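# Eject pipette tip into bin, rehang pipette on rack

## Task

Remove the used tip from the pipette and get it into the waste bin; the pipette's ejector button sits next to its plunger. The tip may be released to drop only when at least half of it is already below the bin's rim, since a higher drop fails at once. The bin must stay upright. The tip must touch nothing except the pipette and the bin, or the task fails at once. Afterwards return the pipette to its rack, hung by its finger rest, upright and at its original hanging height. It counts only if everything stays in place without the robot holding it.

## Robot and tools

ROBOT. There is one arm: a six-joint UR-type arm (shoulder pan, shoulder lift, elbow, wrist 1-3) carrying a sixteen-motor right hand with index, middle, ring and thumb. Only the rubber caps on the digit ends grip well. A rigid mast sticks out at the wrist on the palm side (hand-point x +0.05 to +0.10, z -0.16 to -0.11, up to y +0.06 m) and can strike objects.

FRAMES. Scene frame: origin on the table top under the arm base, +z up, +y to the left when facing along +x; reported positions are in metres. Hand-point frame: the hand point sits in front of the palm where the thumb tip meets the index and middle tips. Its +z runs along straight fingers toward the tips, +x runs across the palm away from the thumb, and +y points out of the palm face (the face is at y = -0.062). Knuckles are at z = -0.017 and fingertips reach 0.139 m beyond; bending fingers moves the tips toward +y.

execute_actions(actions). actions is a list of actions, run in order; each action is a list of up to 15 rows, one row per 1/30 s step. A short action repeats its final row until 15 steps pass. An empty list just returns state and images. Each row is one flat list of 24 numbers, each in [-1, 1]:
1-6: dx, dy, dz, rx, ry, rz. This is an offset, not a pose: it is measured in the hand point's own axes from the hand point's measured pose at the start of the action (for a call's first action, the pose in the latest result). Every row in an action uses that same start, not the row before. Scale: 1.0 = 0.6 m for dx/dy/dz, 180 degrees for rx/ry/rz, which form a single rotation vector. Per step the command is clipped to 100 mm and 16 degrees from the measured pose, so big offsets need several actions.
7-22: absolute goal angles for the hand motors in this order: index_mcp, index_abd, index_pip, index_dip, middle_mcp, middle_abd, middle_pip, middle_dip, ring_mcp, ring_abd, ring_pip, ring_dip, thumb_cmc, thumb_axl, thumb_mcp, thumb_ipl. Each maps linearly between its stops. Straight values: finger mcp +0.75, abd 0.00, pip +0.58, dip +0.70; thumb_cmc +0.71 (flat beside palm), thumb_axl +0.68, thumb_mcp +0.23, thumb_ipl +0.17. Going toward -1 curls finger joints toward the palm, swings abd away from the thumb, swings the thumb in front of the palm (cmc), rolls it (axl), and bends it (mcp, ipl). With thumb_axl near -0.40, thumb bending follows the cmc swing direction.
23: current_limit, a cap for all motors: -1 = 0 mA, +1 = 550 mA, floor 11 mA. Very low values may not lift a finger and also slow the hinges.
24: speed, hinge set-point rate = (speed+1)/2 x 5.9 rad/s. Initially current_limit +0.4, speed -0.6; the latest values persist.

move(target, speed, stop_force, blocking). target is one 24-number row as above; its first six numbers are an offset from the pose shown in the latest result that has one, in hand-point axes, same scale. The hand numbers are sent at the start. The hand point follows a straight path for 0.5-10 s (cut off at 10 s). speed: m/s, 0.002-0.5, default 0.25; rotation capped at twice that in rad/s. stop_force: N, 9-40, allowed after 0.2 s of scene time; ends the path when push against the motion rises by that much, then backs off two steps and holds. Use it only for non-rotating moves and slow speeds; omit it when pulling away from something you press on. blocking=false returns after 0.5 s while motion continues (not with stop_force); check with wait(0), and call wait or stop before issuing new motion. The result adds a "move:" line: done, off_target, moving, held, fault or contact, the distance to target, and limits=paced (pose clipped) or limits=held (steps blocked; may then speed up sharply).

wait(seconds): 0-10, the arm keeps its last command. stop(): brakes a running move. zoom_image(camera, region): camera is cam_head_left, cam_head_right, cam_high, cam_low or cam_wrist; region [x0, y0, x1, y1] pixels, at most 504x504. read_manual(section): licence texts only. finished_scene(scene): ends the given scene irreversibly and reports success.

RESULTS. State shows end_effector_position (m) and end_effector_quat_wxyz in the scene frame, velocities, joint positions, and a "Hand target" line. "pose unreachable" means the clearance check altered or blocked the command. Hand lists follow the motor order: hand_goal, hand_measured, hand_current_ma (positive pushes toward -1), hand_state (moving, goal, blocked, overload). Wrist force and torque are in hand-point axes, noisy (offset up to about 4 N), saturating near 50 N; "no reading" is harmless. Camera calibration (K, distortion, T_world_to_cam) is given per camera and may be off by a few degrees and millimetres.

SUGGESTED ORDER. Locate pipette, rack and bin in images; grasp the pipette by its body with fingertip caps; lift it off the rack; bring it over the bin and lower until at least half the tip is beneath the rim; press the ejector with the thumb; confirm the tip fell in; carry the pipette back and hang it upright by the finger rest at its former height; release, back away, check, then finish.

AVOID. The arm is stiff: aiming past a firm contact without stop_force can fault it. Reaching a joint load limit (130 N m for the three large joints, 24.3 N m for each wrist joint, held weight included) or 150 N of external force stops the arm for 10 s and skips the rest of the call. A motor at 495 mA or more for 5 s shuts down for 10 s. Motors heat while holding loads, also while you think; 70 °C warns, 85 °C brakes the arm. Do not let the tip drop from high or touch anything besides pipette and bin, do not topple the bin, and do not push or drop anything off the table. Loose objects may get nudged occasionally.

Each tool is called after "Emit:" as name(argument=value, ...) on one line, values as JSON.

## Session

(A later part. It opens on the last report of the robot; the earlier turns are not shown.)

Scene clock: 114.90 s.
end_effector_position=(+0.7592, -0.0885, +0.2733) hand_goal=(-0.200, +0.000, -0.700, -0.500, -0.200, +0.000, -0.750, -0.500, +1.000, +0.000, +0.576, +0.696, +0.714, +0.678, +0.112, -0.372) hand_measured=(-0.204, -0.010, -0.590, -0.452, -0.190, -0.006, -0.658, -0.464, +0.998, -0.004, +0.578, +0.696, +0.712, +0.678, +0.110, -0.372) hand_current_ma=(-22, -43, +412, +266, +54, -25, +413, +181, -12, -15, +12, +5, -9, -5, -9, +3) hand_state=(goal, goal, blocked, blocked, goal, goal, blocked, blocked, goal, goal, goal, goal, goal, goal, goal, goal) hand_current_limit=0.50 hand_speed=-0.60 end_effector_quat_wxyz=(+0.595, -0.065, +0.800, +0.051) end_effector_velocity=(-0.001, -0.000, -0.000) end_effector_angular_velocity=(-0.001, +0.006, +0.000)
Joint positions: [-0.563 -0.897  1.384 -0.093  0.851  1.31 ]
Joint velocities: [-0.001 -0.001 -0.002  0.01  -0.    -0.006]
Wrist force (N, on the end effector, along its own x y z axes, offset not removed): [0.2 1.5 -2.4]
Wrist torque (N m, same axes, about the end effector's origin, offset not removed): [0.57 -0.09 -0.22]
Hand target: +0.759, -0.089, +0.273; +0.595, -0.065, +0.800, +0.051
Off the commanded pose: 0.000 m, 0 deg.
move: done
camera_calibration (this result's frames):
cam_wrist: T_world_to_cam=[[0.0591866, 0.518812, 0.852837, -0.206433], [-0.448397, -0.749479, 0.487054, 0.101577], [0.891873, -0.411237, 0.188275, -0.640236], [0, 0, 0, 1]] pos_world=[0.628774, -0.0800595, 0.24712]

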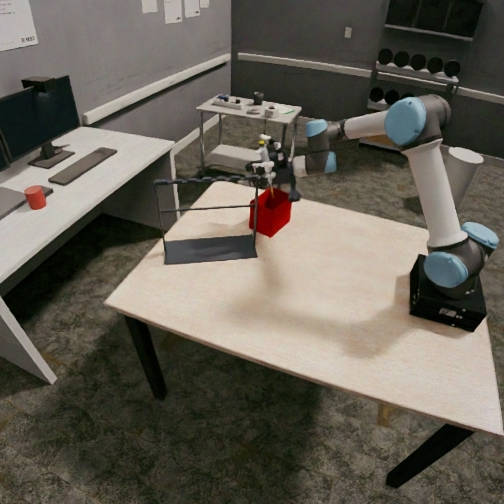

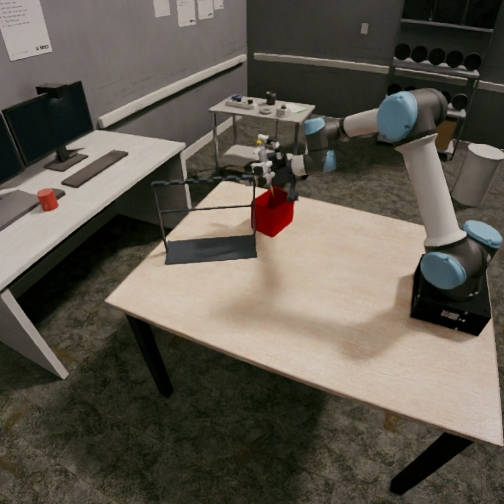

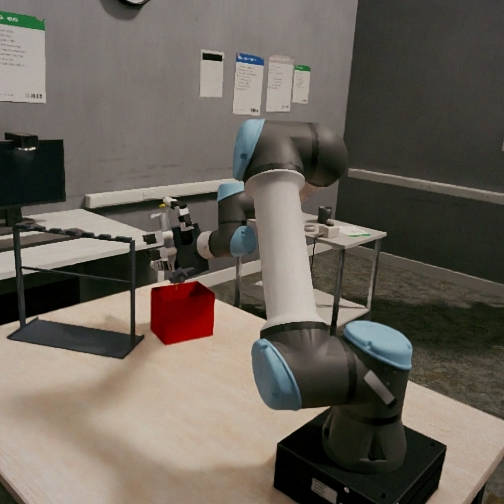

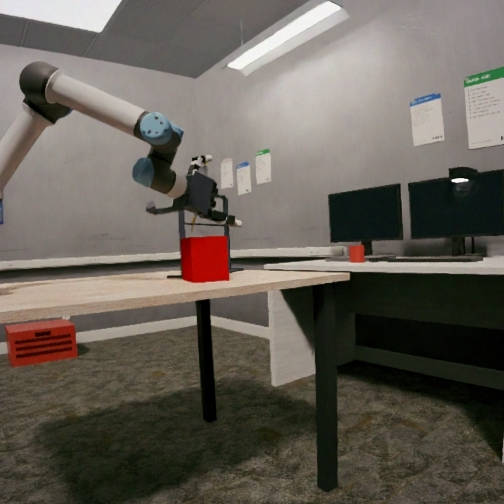

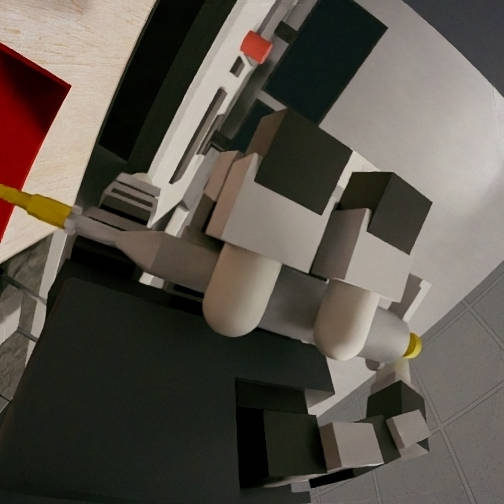

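Emit:
move(target=[0.072,-0.005,0.053,0,0,0, -0.2,0,-0.7,-0.5,-0.2,0,-0.75,-0.5,1,0.5,0.576,0.696,0.714,0.678,0.112,-0.373,0.5,-0.6], speed=0.03)

Emit:
zoom_image(camera="cam_head_left", region=[210, 130, 330, 250])

Emit:
zoom_image(camera="cam_high", region=[120, 190, 260, 330])

Emit:
zoom_image(camera="cam_low", region=[140, 150, 260, 270])

Scene clock: 119.63 s.
end_effector_position=(+0.7774, -0.0883, +0.2229) hand_goal=(-0.200, +0.000, -0.700, -0.500, -0.200, +0.000, -0.750, -0.500, +1.000, +0.500, +0.576, +0.696, +0.714, +0.678, +0.112, -0.372) hand_measured=(-0.204, -0.010, -0.590, -0.452, -0.190, -0.006, -0.658, -0.464, +0.998, +0.484, +0.578, +0.696, +0.712, +0.678, +0.110, -0.372) hand_current_ma=(-22, -43, +413, +266, +54, -25, +412, +181, -12, -72, +12, +5, -9, -5, -10, +3) hand_state=(goal, goal, blocked, blocked, goal, goal, blocked, blocked, goal, goal, goal, goal, goal, goal, goal, goal) hand_current_limit=0.50 hand_speed=-0.60 end_effector_quat_wxyz=(+0.595, -0.065, +0.800, +0.051) end_effector_velocity=(+0.001, -0.001, -0.001) end_effector_angular_velocity=(-0.001, -0.001, -0.001)
Joint positions: [-0.545 -0.802  1.358 -0.168  0.867  1.319]
Joint velocities: [-0.001  0.002 -0.001 -0.003  0.     0.   ]
Wrist force (N, on the end effector, along its own x y z axes, offset not removed): [2.2 2.7 1.2]
Wrist torque (N m, same axes, about the end effector's origin, offset not removed): [0.42 -0.39 -0.02]
Hand target: +0.777, -0.088, +0.223; +0.595, -0.065, +0.800, +0.051
Off the commanded pose: 0.000 m, 0 deg.
move: done
camera_calibration (this result's frames):
cam_wrist: T_world_to_cam=[[0.0591976, 0.518825, 0.852829, -0.164618], [-0.44839, -0.749472, 0.487071, 0.13444], [0.891875, -0.411234, 0.188269, -0.646923], [0, 0, 0, 1]] pos_world=[0.647001, -0.0798696, 0.196705]

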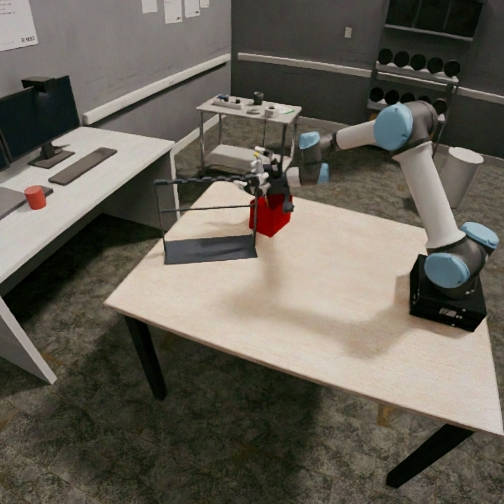

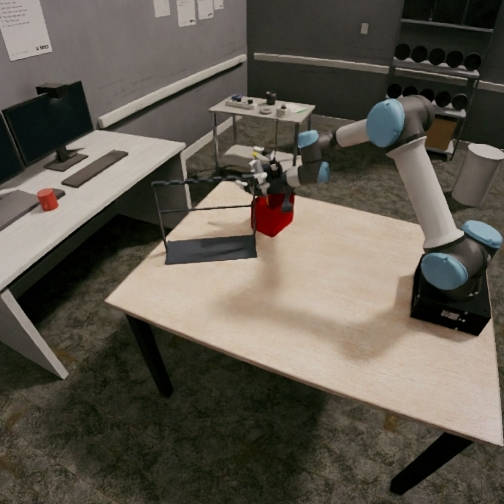

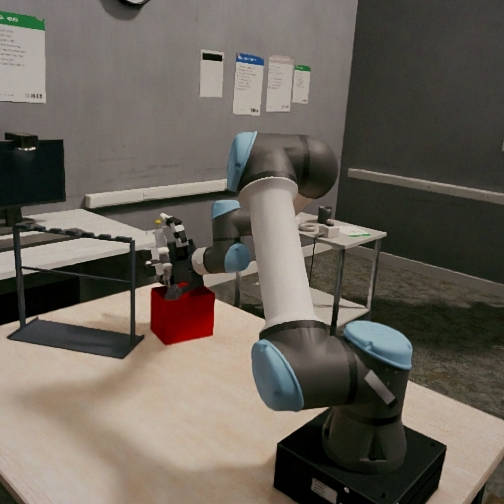

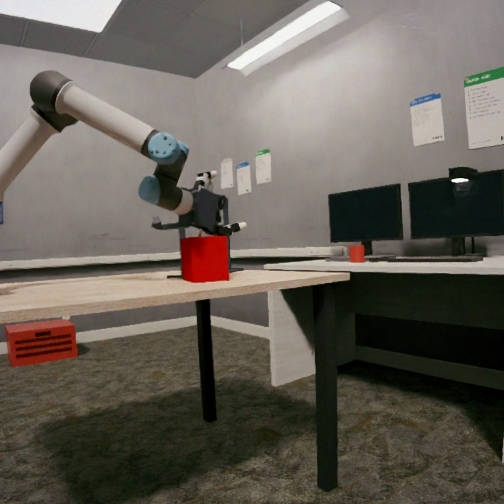

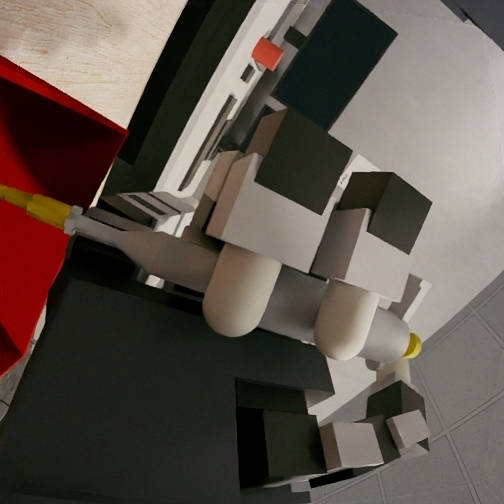

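Region (210, 130, 330, 250) of cam_head_left's 504x504 image, scaled by 4.200, with more detail than that image has.

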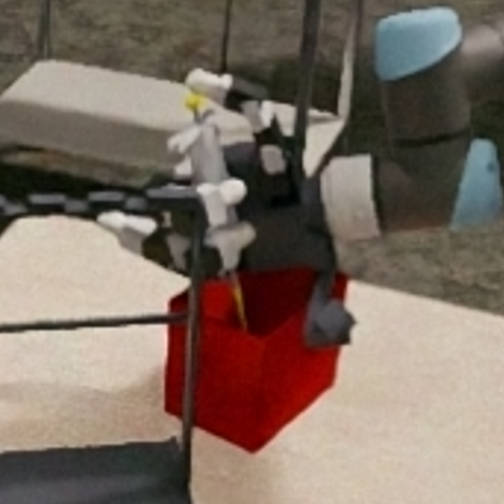

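Region (120, 190, 260, 330) of cam_high's 504x504 image, scaled by 3.600, with more detail than that image has.

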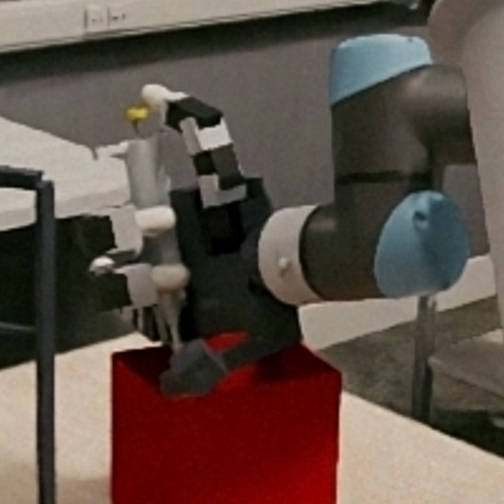

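Region (140, 150, 260, 270) of cam_low's 504x504 image, scaled by 4.200, with more detail than that image has.

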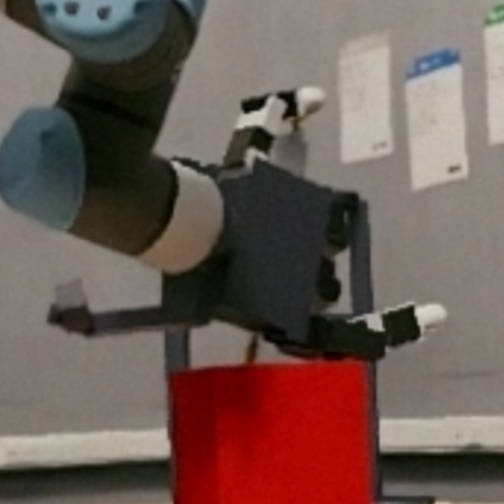

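Emit:
execute_actions(actions=[[[0,0,0,0,0,0, -0.2,0,-0.7,-0.5,-0.2,0,-0.75,-0.5,1,0.5,0.576,0.696,0.714,0.678,0.112,-0.95,0.6,-0.6]],[[0,0,0,0,0,0, -0.2,0,-0.7,-0.5,-0.2,0,-0.75,-0.5,1,0.5,0.576,0.696,0.714,0.678,0.112,-0.95,0.6,-0.6]],[[0,0,0,0,0,0, -0.2,0,-0.7,-0.5,-0.2,0,-0.75,-0.5,1,0.5,0.576,0.696,0.714,0.678,0.112,-0.95,0.6,-0.6]]])

Emit:
zoom_image(camera="cam_head_left", region=[210, 130, 330, 250])

Emit:
zoom_image(camera="cam_low", region=[140, 150, 260, 270])

Scene clock: 123.63 s.
end_effector_position=(+0.7775, -0.0883, +0.2229) hand_goal=(-0.200, +0.000, -0.700, -0.500, -0.200, +0.000, -0.750, -0.500, +1.000, +0.500, +0.576, +0.696, +0.714, +0.678, +0.112, -0.950) hand_measured=(-0.204, -0.002, -0.592, -0.452, -0.178, +0.002, -0.660, -0.464, +0.998, +0.484, +0.578, +0.696, +0.720, +0.680, +0.132, -0.664) hand_current_ma=(-16, -6, +440, +266, +113, +9, +440, +185, -12, -72, +12, +5, +26, +8, +132, +440) hand_state=(goal, goal, blocked, blocked, blocked, goal, blocked, blocked, goal, goal, goal, goal, goal, goal, goal, blocked) hand_current_limit=0.60 hand_speed=-0.60 end_effector_quat_wxyz=(+0.595, -0.065, +0.800, +0.051) end_effector_velocity=(-0.000, +0.000, -0.000) end_effector_angular_velocity=(+0.000, +0.000, +0.000)
Joint positions: [-0.545 -0.802  1.358 -0.168  0.867  1.319]
Joint velocities: [0. 0. 0. 0. 0. 0.]
Wrist force (N, on the end effector, along its own x y z axes, offset not removed): [2.2 -0.6 -0.9]
Wrist torque (N m, same axes, about the end effector's origin, offset not removed): [0.20 -0.53 -0.09]
Hand target: +0.777, -0.088, +0.223; +0.595, -0.065, +0.800, +0.051
Off the commanded pose: 0.000 m, 0 deg.
camera_calibration (this result's frames):
cam_wrist: T_world_to_cam=[[0.0591377, 0.518859, 0.852812, -0.164595], [-0.448425, -0.749452, 0.487069, 0.13448], [0.891862, -0.411227, 0.188348, -0.646969], [0, 0, 0, 1]] pos_world=[0.647045, -0.079863, 0.196723]

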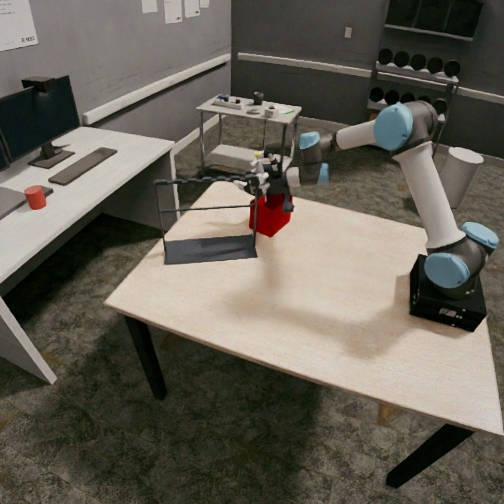

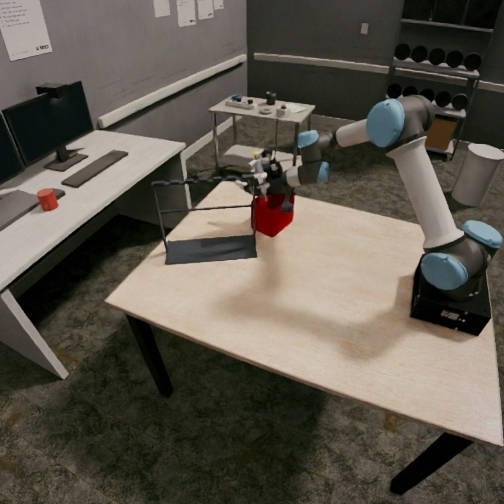

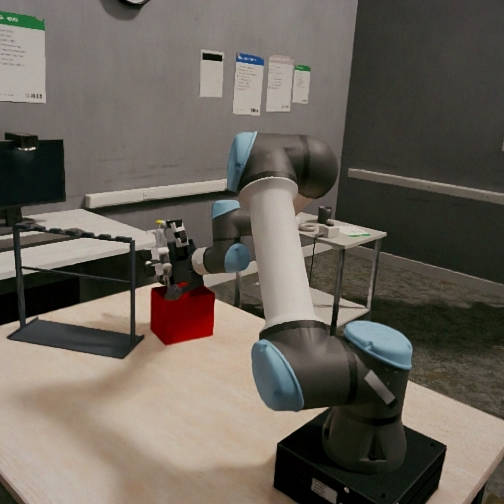

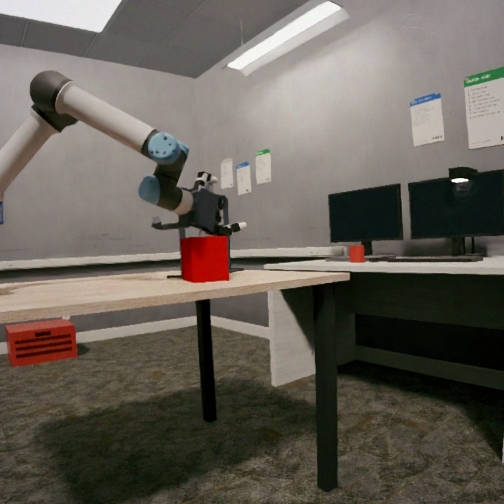

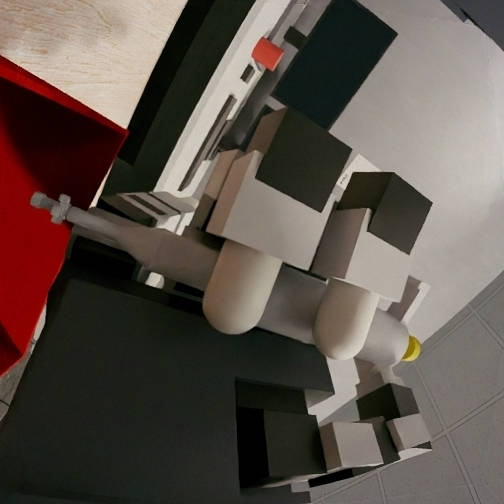

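Region (210, 130, 330, 250) of cam_head_left's 504x504 image, scaled by 4.200, with more detail than that image has.

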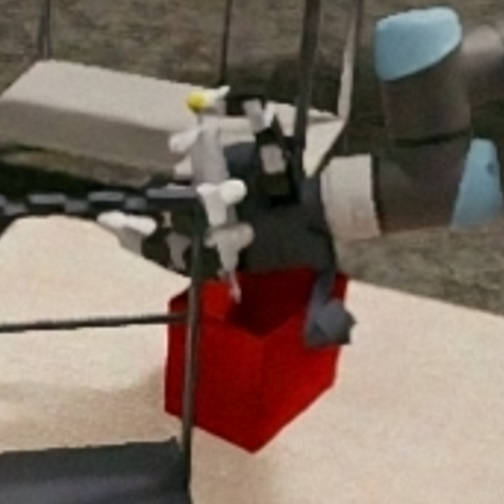

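Region (140, 150, 260, 270) of cam_low's 504x504 image, scaled by 4.200, with more detail than that image has.

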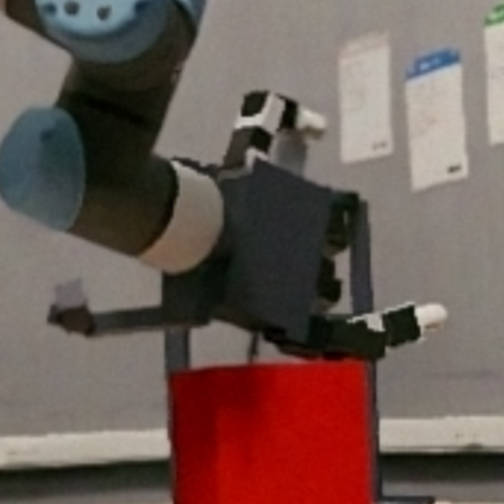

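Emit:
move(target=[-0.08,0,-0.02,0,-0.083,0, -0.2,0,-0.7,-0.5,-0.2,0,-0.75,-0.5,1,0,0.576,0.696,0.714,0.678,0.226,0.168,0.5,-0.6], speed=0.05)

Emit:
move(target=[0,0,0,-0.094,0,0, -0.2,0,-0.7,-0.5,-0.2,0,-0.75,-0.5,1,0,0.576,0.696,0.714,0.678,0.226,0.168,0.5,-0.6], speed=0.05)

Scene clock: 130.90 s.
end_effector_position=(+0.7797, -0.0881, +0.2722) hand_goal=(-0.200, +0.000, -0.700, -0.500, -0.200, +0.000, -0.750, -0.500, +1.000, +0.000, +0.576, +0.696, +0.714, +0.678, +0.226, +0.168) hand_measured=(-0.200, -0.004, -0.592, -0.452, -0.188, +0.002, -0.660, -0.464, +0.998, -0.004, +0.578, +0.696, +0.718, +0.680, +0.224, +0.166) hand_current_ma=(-4, -19, +412, +266, +59, +5, +413, +187, -12, -13, +12, +5, +20, +8, -17, -15) hand_state=(goal, goal, blocked, blocked, goal, goal, blocked, blocked, goal, goal, goal, goal, goal, goal, goal, goal) hand_current_limit=0.50 hand_speed=-0.60 end_effector_quat_wxyz=(+0.693, -0.058, +0.716, +0.059) end_effector_velocity=(+0.000, +0.000, +0.002) end_effector_angular_velocity=(+0.003, -0.009, -0.000)
Joint positions: [-0.547 -0.867  1.488 -0.577  0.828  1.547]
Joint velocities: [ 0.    -0.002  0.004 -0.015  0.     0.01 ]
Wrist force (N, on the end effector, along its own x y z axes, offset not removed): [4.4 -2.4 1.9]
Wrist torque (N m, same axes, about the end effector's origin, offset not removed): [-0.41 -0.63 0.28]
Hand target: +0.780, -0.088, +0.272; +0.694, -0.058, +0.716, +0.059
Off the commanded pose: 0.000 m, 0 deg.
move: done
camera_calibration (this result's frames):
cam_wrist: T_world_to_cam=[[-0.161432, 0.482022, 0.861159, -0.0404022], [-0.553742, -0.766537, 0.325255, 0.236306], [0.81689, -0.424354, 0.390659, -0.655958], [0, 0, 0, 1]] pos_world=[0.660176, -0.077746, 0.214189]

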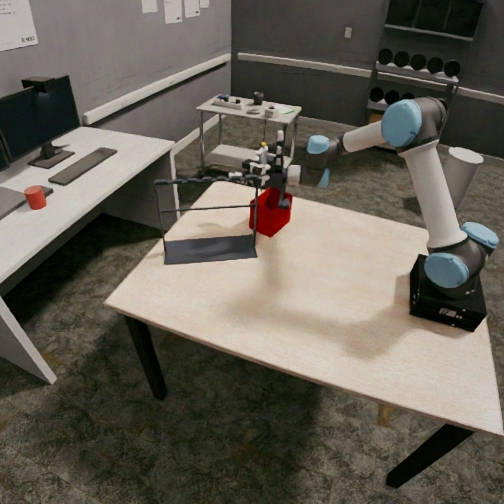

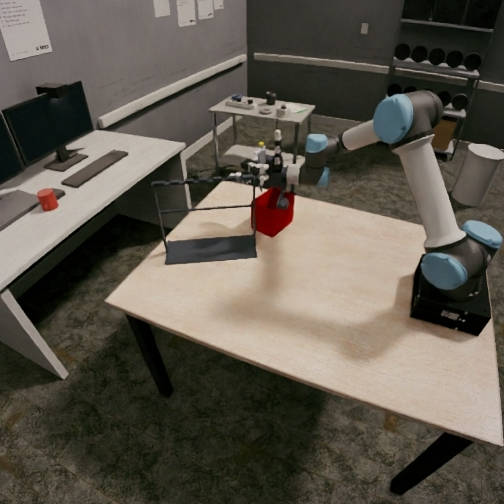

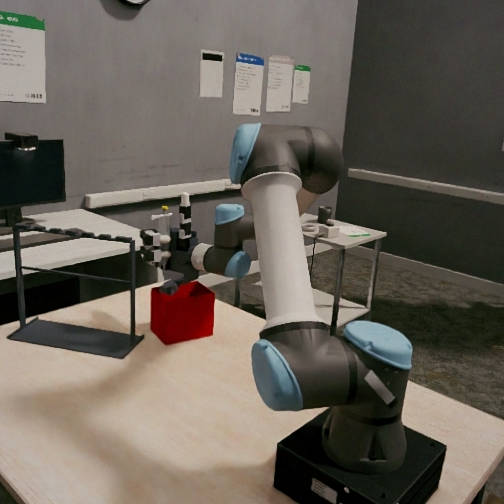

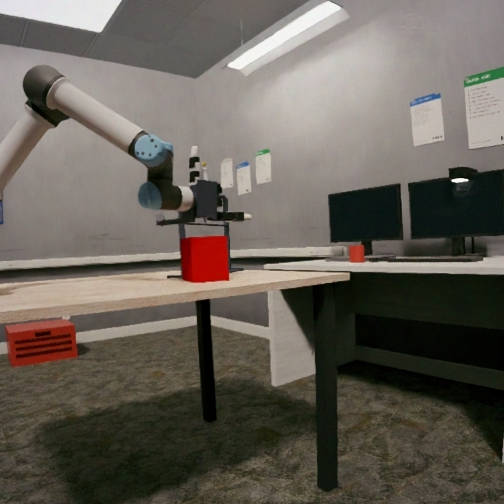

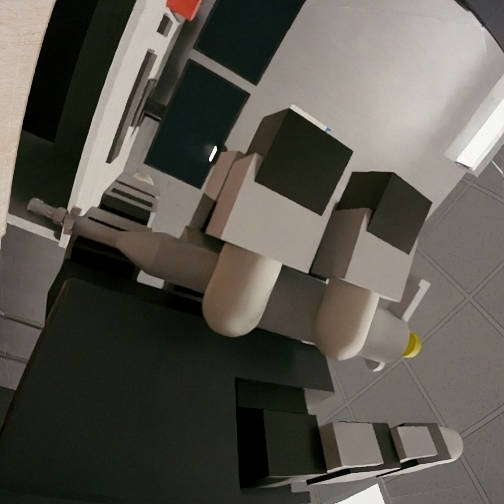

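Scene clock: 134.13 s.
end_effector_position=(+0.7797, -0.0881, +0.2723) hand_goal=(-0.200, +0.000, -0.700, -0.500, -0.200, +0.000, -0.750, -0.500, +1.000, +0.000, +0.576, +0.696, +0.714, +0.678, +0.226, +0.168) hand_measured=(-0.200, -0.004, -0.592, -0.452, -0.190, +0.002, -0.660, -0.464, +0.998, -0.004, +0.578, +0.696, +0.718, +0.680, +0.224, +0.166) hand_current_ma=(-4, -19, +413, +266, +59, +5, +412, +187, -12, -14, +12, +5, +19, +8, -17, -15) hand_state=(goal, goal, blocked, blocked, goal, goal, blocked, blocked, goal, goal, goal, goal, goal, goal, goal, goal) hand_current_limit=0.50 hand_speed=-0.60 end_effector_quat_wxyz=(+0.677, -0.159, +0.699, +0.164) end_effector_velocity=(+0.000, +0.001, +0.000) end_effector_angular_velocity=(+0.000, +0.001, +0.010)
Joint positions: [-0.582 -0.731  1.237 -0.443  0.499  1.532]
Joint velocities: [ 0.     0.005 -0.01   0.008 -0.009 -0.002]
Wrist force (N, on the end effector, along its own x y z axes, offset not removed): [4.3 -2.4 -5.2]
Wrist torque (N m, same axes, about the end effector's origin, offset not removed): [0.21 -0.65 0.37]
Hand target: +0.780, -0.088, +0.272; +0.677, -0.159, +0.699, +0.164
Off the commanded pose: 0.000 m, 0 deg.
move: done
camera_calibration (this result's frames):
cam_wrist: T_world_to_cam=[[-0.292873, 0.406501, 0.865438, 0.0542128], [-0.306937, -0.897193, 0.317545, 0.0344445], [0.905547, -0.172635, 0.387533, -0.702008], [0, 0, 0, 1]] pos_world=[0.662151, -0.112325, 0.214196]

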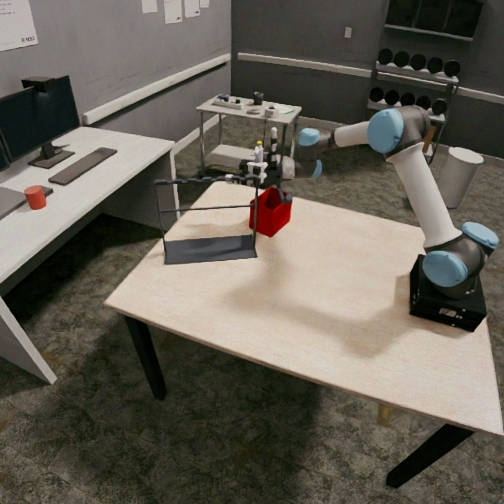

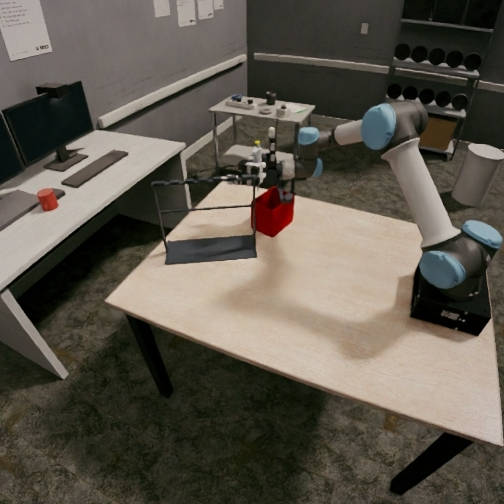

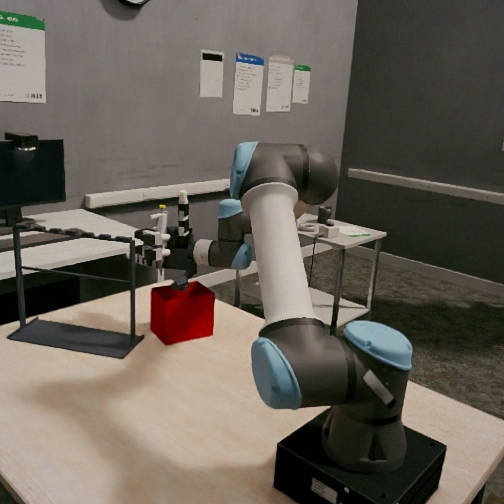

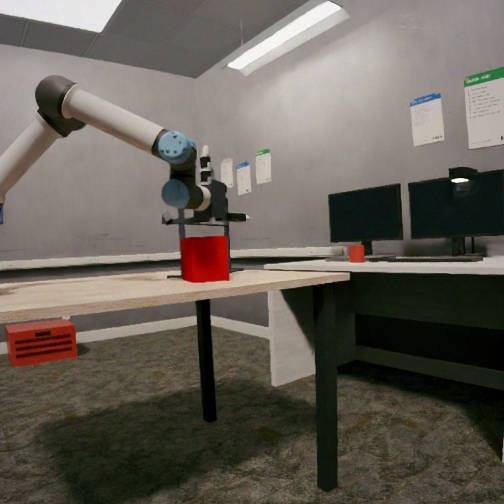

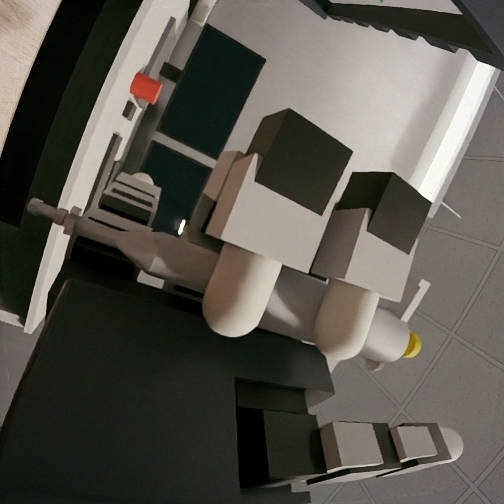

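Emit:
move(target=[0.007,0.15,0.30,0,0,0, -0.2,0,-0.7,-0.5,-0.2,0,-0.75,-0.5,1,0,0.576,0.696,0.714,0.678,0.226,0.168,0.5,-0.6], speed=0.08)

Emit:
zoom_image(camera="cam_head_left", region=[150, 130, 290, 270])

Emit:
zoom_image(camera="cam_high", region=[10, 180, 170, 340])

Scene clock: 138.97 s.
end_effector_position=(+0.9006, +0.0725, +0.2639) hand_goal=(-0.200, +0.000, -0.700, -0.500, -0.200, +0.000, -0.750, -0.500, +1.000, +0.000, +0.576, +0.696, +0.714, +0.678, +0.226, +0.168) hand_measured=(-0.202, -0.004, -0.592, -0.452, -0.190, +0.000, -0.660, -0.464, +0.998, -0.004, +0.578, +0.696, +0.718, +0.680, +0.224, +0.166) hand_current_ma=(-9, -20, +413, +266, +53, +4, +413, +187, -11, -15, +12, +5, +18, +8, -14, -14) hand_state=(goal, goal, blocked, blocked, goal, goal, blocked, blocked, goal, goal, goal, goal, goal, goal, goal, goal) hand_current_limit=0.50 hand_speed=-0.60 end_effector_quat_wxyz=(+0.677, -0.159, +0.700, +0.164) end_effector_velocity=(+0.001, +0.001, +0.000) end_effector_angular_velocity=(-0.000, -0.000, -0.000)
Joint positions: [-0.294 -0.545  0.895 -0.308  0.786  1.556]
Joint velocities: [ 0.002  0.002 -0.005  0.003  0.002 -0.   ]
Wrist force (N, on the end effector, along its own x y z axes, offset not removed): [3.8 3.5 -1.1]
Wrist torque (N m, same axes, about the end effector's origin, offset not removed): [0.53 -0.49 0.47]
Hand target: +0.901, +0.073, +0.264; +0.677, -0.159, +0.700, +0.164
Off the commanded pose: 0.000 m, 0 deg.
move: done
camera_calibration (this result's frames):
cam_wrist: T_world_to_cam=[[-0.292728, 0.406539, 0.865469, 0.0314432], [-0.306923, -0.897171, 0.31762, 0.218251], [0.905599, -0.172656, 0.387403, -0.780635], [0, 0, 0, 1]] pos_world=[0.783133, 0.0482438, 0.205887]

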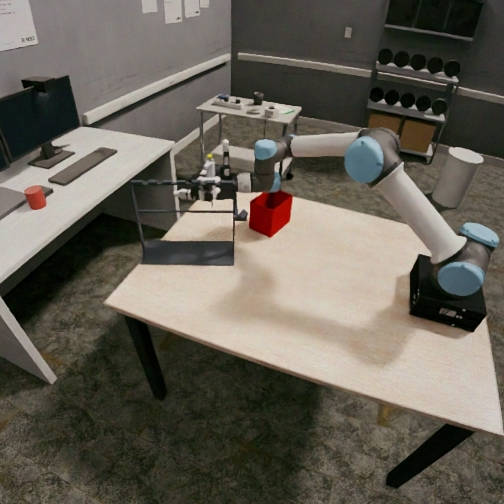

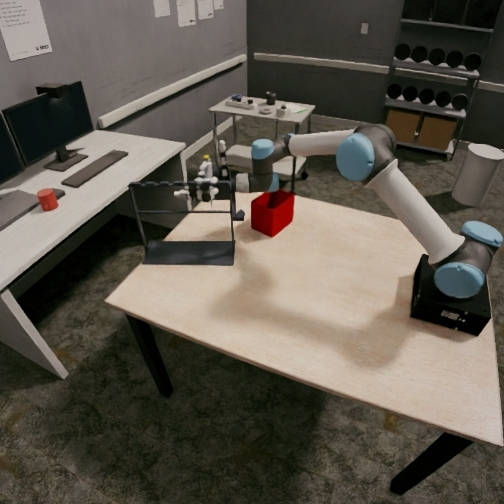

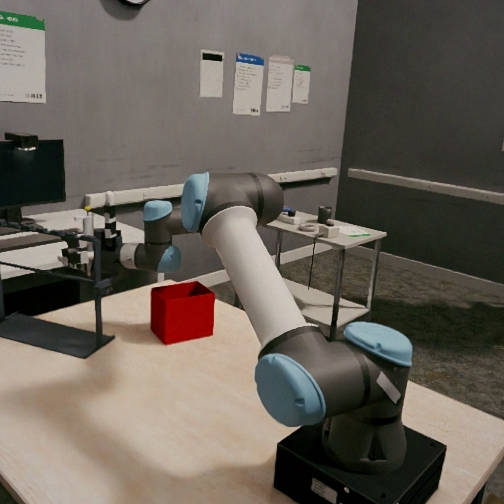

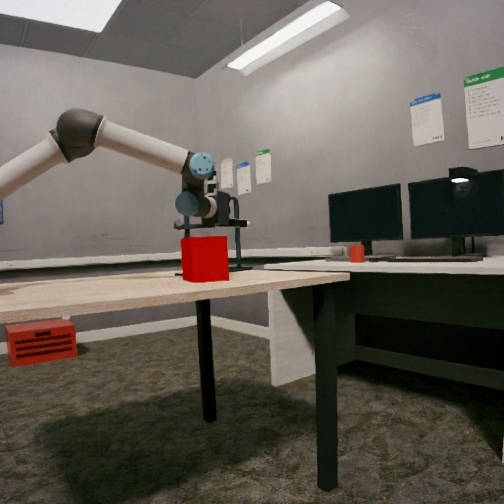

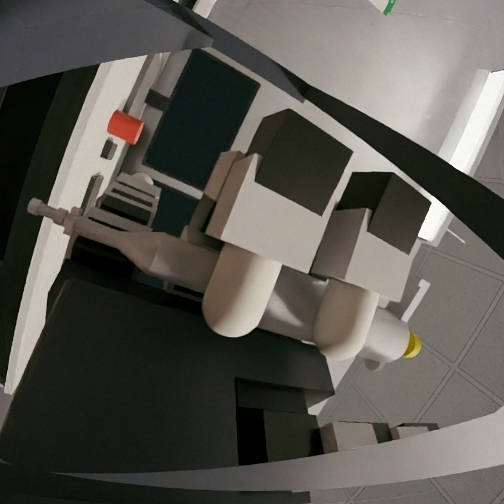

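Region (150, 130, 290, 270) of cam_head_left's 504x504 image, scaled by 3.600, with more detail than that image has.

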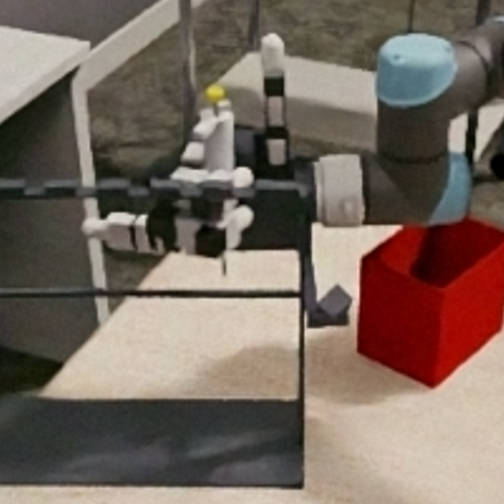

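Region (10, 180, 170, 340) of cam_high's 504x504 image, scaled by 3.150, with more detail than that image has.

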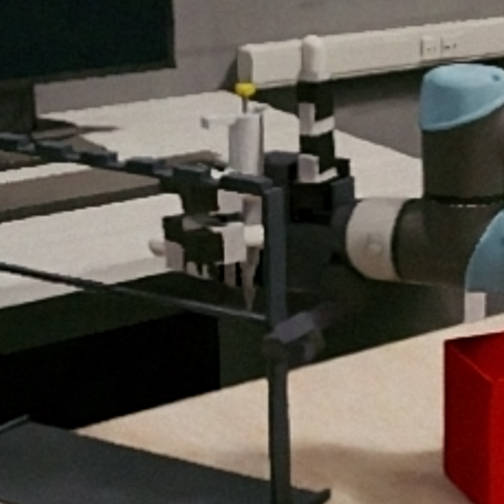

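Emit:
move(target=[0,0.0,-0.06,0,0,0, -0.2,0,-0.7,-0.5,-0.2,0,-0.75,-0.5,1,0,0.576,0.696,0.714,0.678,0.226,0.168,0.5,-0.6], speed=0.03)

Emit:
move(target=[0,0.06,0,0,0,0, -0.2,0,-0.7,-0.5,-0.2,0,-0.75,-0.5,1,0,0.576,0.696,0.714,0.678,0.226,0.168,0.5,-0.6], speed=0.03)

Emit:
zoom_image(camera="cam_head_left", region=[150, 130, 290, 270])

Emit:
zoom_image(camera="cam_high", region=[10, 180, 170, 340])

Scene clock: 143.53 s.
end_effector_position=(+0.8686, +0.0565, +0.2650) hand_goal=(-0.200, +0.000, -0.700, -0.500, -0.200, +0.000, -0.750, -0.500, +1.000, +0.000, +0.576, +0.696, +0.714, +0.678, +0.226, +0.168) hand_measured=(-0.202, -0.004, -0.592, -0.452, -0.190, +0.000, -0.660, -0.464, +0.998, -0.004, +0.578, +0.696, +0.718, +0.680, +0.224, +0.166) hand_current_ma=(-9, -20, +412, +266, +53, +4, +413, +187, -11, -15, +12, +5, +18, +8, -14, -14) hand_state=(goal, goal, blocked, blocked, goal, goal, blocked, blocked, goal, goal, goal, goal, goal, goal, goal, goal) hand_current_limit=0.50 hand_speed=-0.60 end_effector_quat_wxyz=(+0.677, -0.159, +0.700, +0.164) end_effector_velocity=(-0.002, -0.001, -0.000) end_effector_angular_velocity=(+0.001, +0.000, -0.001)
Joint positions: [-0.331 -0.624  1.048 -0.38   0.75   1.554]
Joint velocities: [-0.002 -0.004  0.008 -0.005 -0.001  0.001]
Wrist force (N, on the end effector, along its own x y z axes, offset not removed): [2.6 1.3 -2.9]
Wrist torque (N m, same axes, about the end effector's origin, offset not removed): [0.67 -0.25 0.00]
Hand target: +0.868, +0.056, +0.265; +0.677, -0.159, +0.700, +0.164
Off the commanded pose: 0.000 m, 0 deg.
move: done
camera_calibration (this result's frames):
cam_wrist: T_world_to_cam=[[-0.292751, 0.406581, 0.865442, 0.0276611], [-0.3069, -0.897162, 0.317669, 0.193749], [0.905599, -0.172606, 0.387424, -0.754758], [0, 0, 0, 1]] pos_world=[0.751067, 0.0323023, 0.206924]

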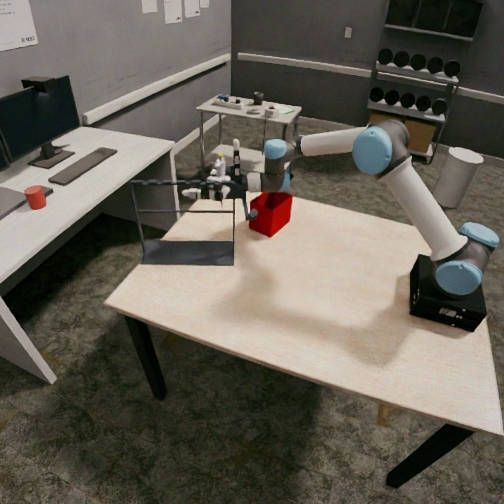

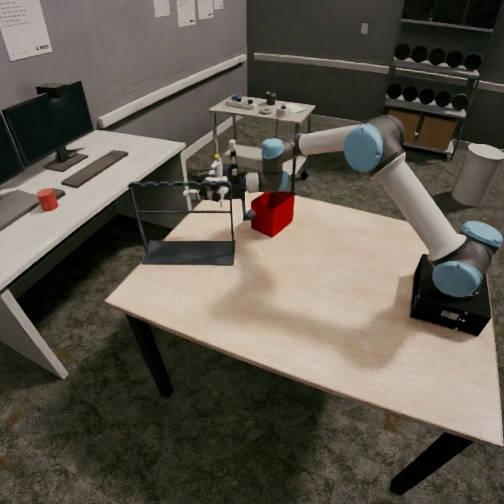

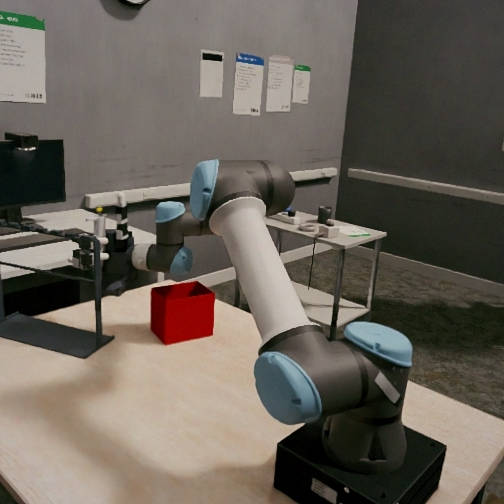

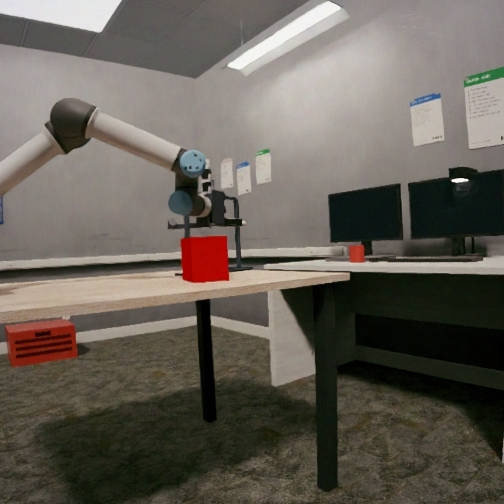

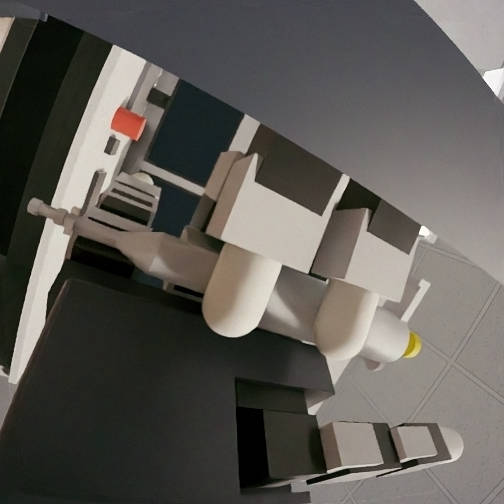

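Scene clock: 145.03 s.
end_effector_position=(+0.8527, +0.0887, +0.2654) hand_goal=(-0.200, +0.000, -0.700, -0.500, -0.200, +0.000, -0.750, -0.500, +1.000, +0.000, +0.576, +0.696, +0.714, +0.678, +0.226, +0.168) hand_measured=(-0.202, -0.004, -0.592, -0.452, -0.190, +0.000, -0.660, -0.464, +0.998, -0.004, +0.578, +0.696, +0.718, +0.680, +0.224, +0.166) hand_current_ma=(-9, -20, +413, +266, +53, +4, +412, +187, -11, -15, +12, +5, +18, +8, -14, -14) hand_state=(goal, goal, blocked, blocked, goal, goal, blocked, blocked, goal, goal, goal, goal, goal, goal, goal, goal) hand_current_limit=0.50 hand_speed=-0.60 end_effector_quat_wxyz=(+0.677, -0.159, +0.700, +0.164) end_effector_velocity=(-0.001, +0.001, -0.000) end_effector_angular_velocity=(+0.000, +0.000, -0.001)
Joint positions: [-0.294 -0.675  1.146 -0.429  0.786  1.556]
Joint velocities: [ 0.002 -0.002  0.004 -0.003  0.002  0.001]
Wrist force (N, on the end effector, along its own x y z axes, offset not removed): [-3.3 2.8 0.5]
Wrist torque (N m, same axes, about the end effector's origin, offset not removed): [0.43 0.57 -0.38]
Hand target: +0.853, +0.089, +0.265; +0.677, -0.159, +0.700, +0.164
Off the commanded pose: 0.000 m, 0 deg.
move: done
camera_calibration (this result's frames):
cam_wrist: T_world_to_cam=[[-0.292736, 0.406609, 0.865433, 0.00955697], [-0.306874, -0.897155, 0.317711, 0.217524], [0.905612, -0.172574, 0.387408, -0.735006], [0, 0, 0, 1]] pos_world=[0.735181, 0.0644239, 0.207367]

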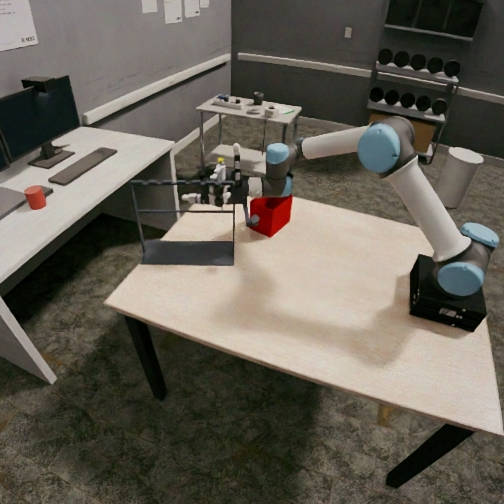

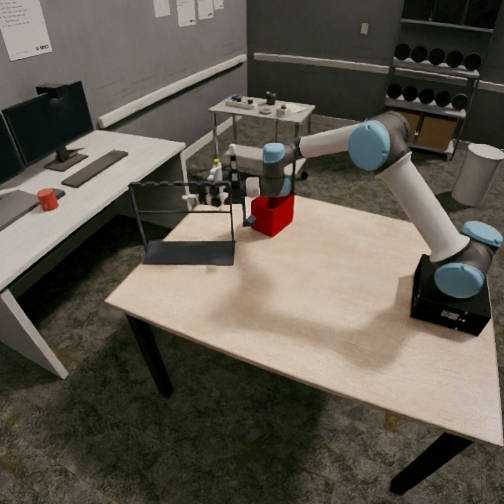

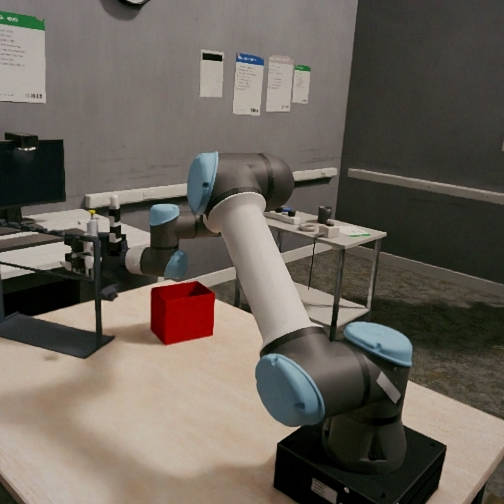

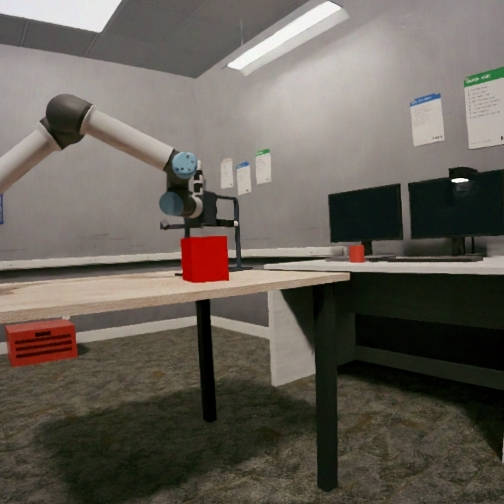

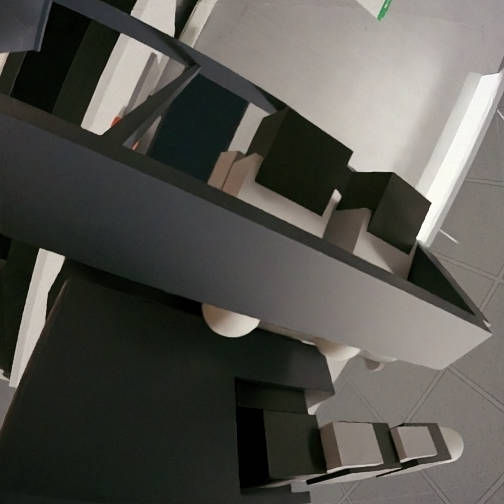

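Region (150, 130, 290, 270) of cam_head_left's 504x504 image, scaled by 3.600, with more detail than that image has.

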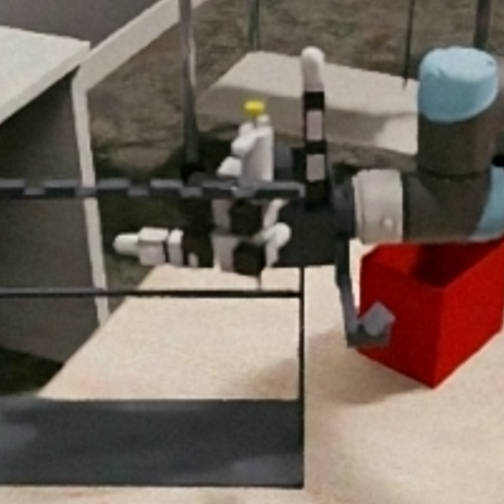

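Region (10, 180, 170, 340) of cam_high's 504x504 image, scaled by 3.150, with more detail than that image has.

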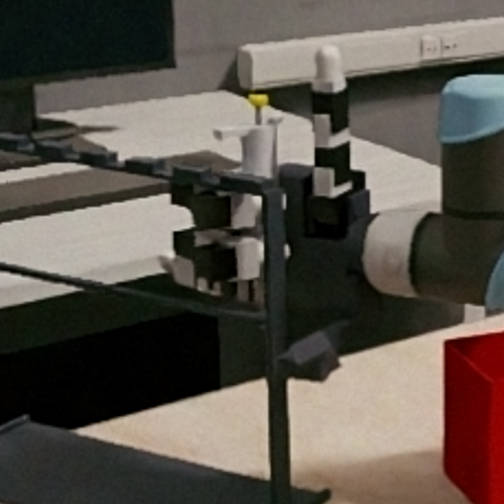

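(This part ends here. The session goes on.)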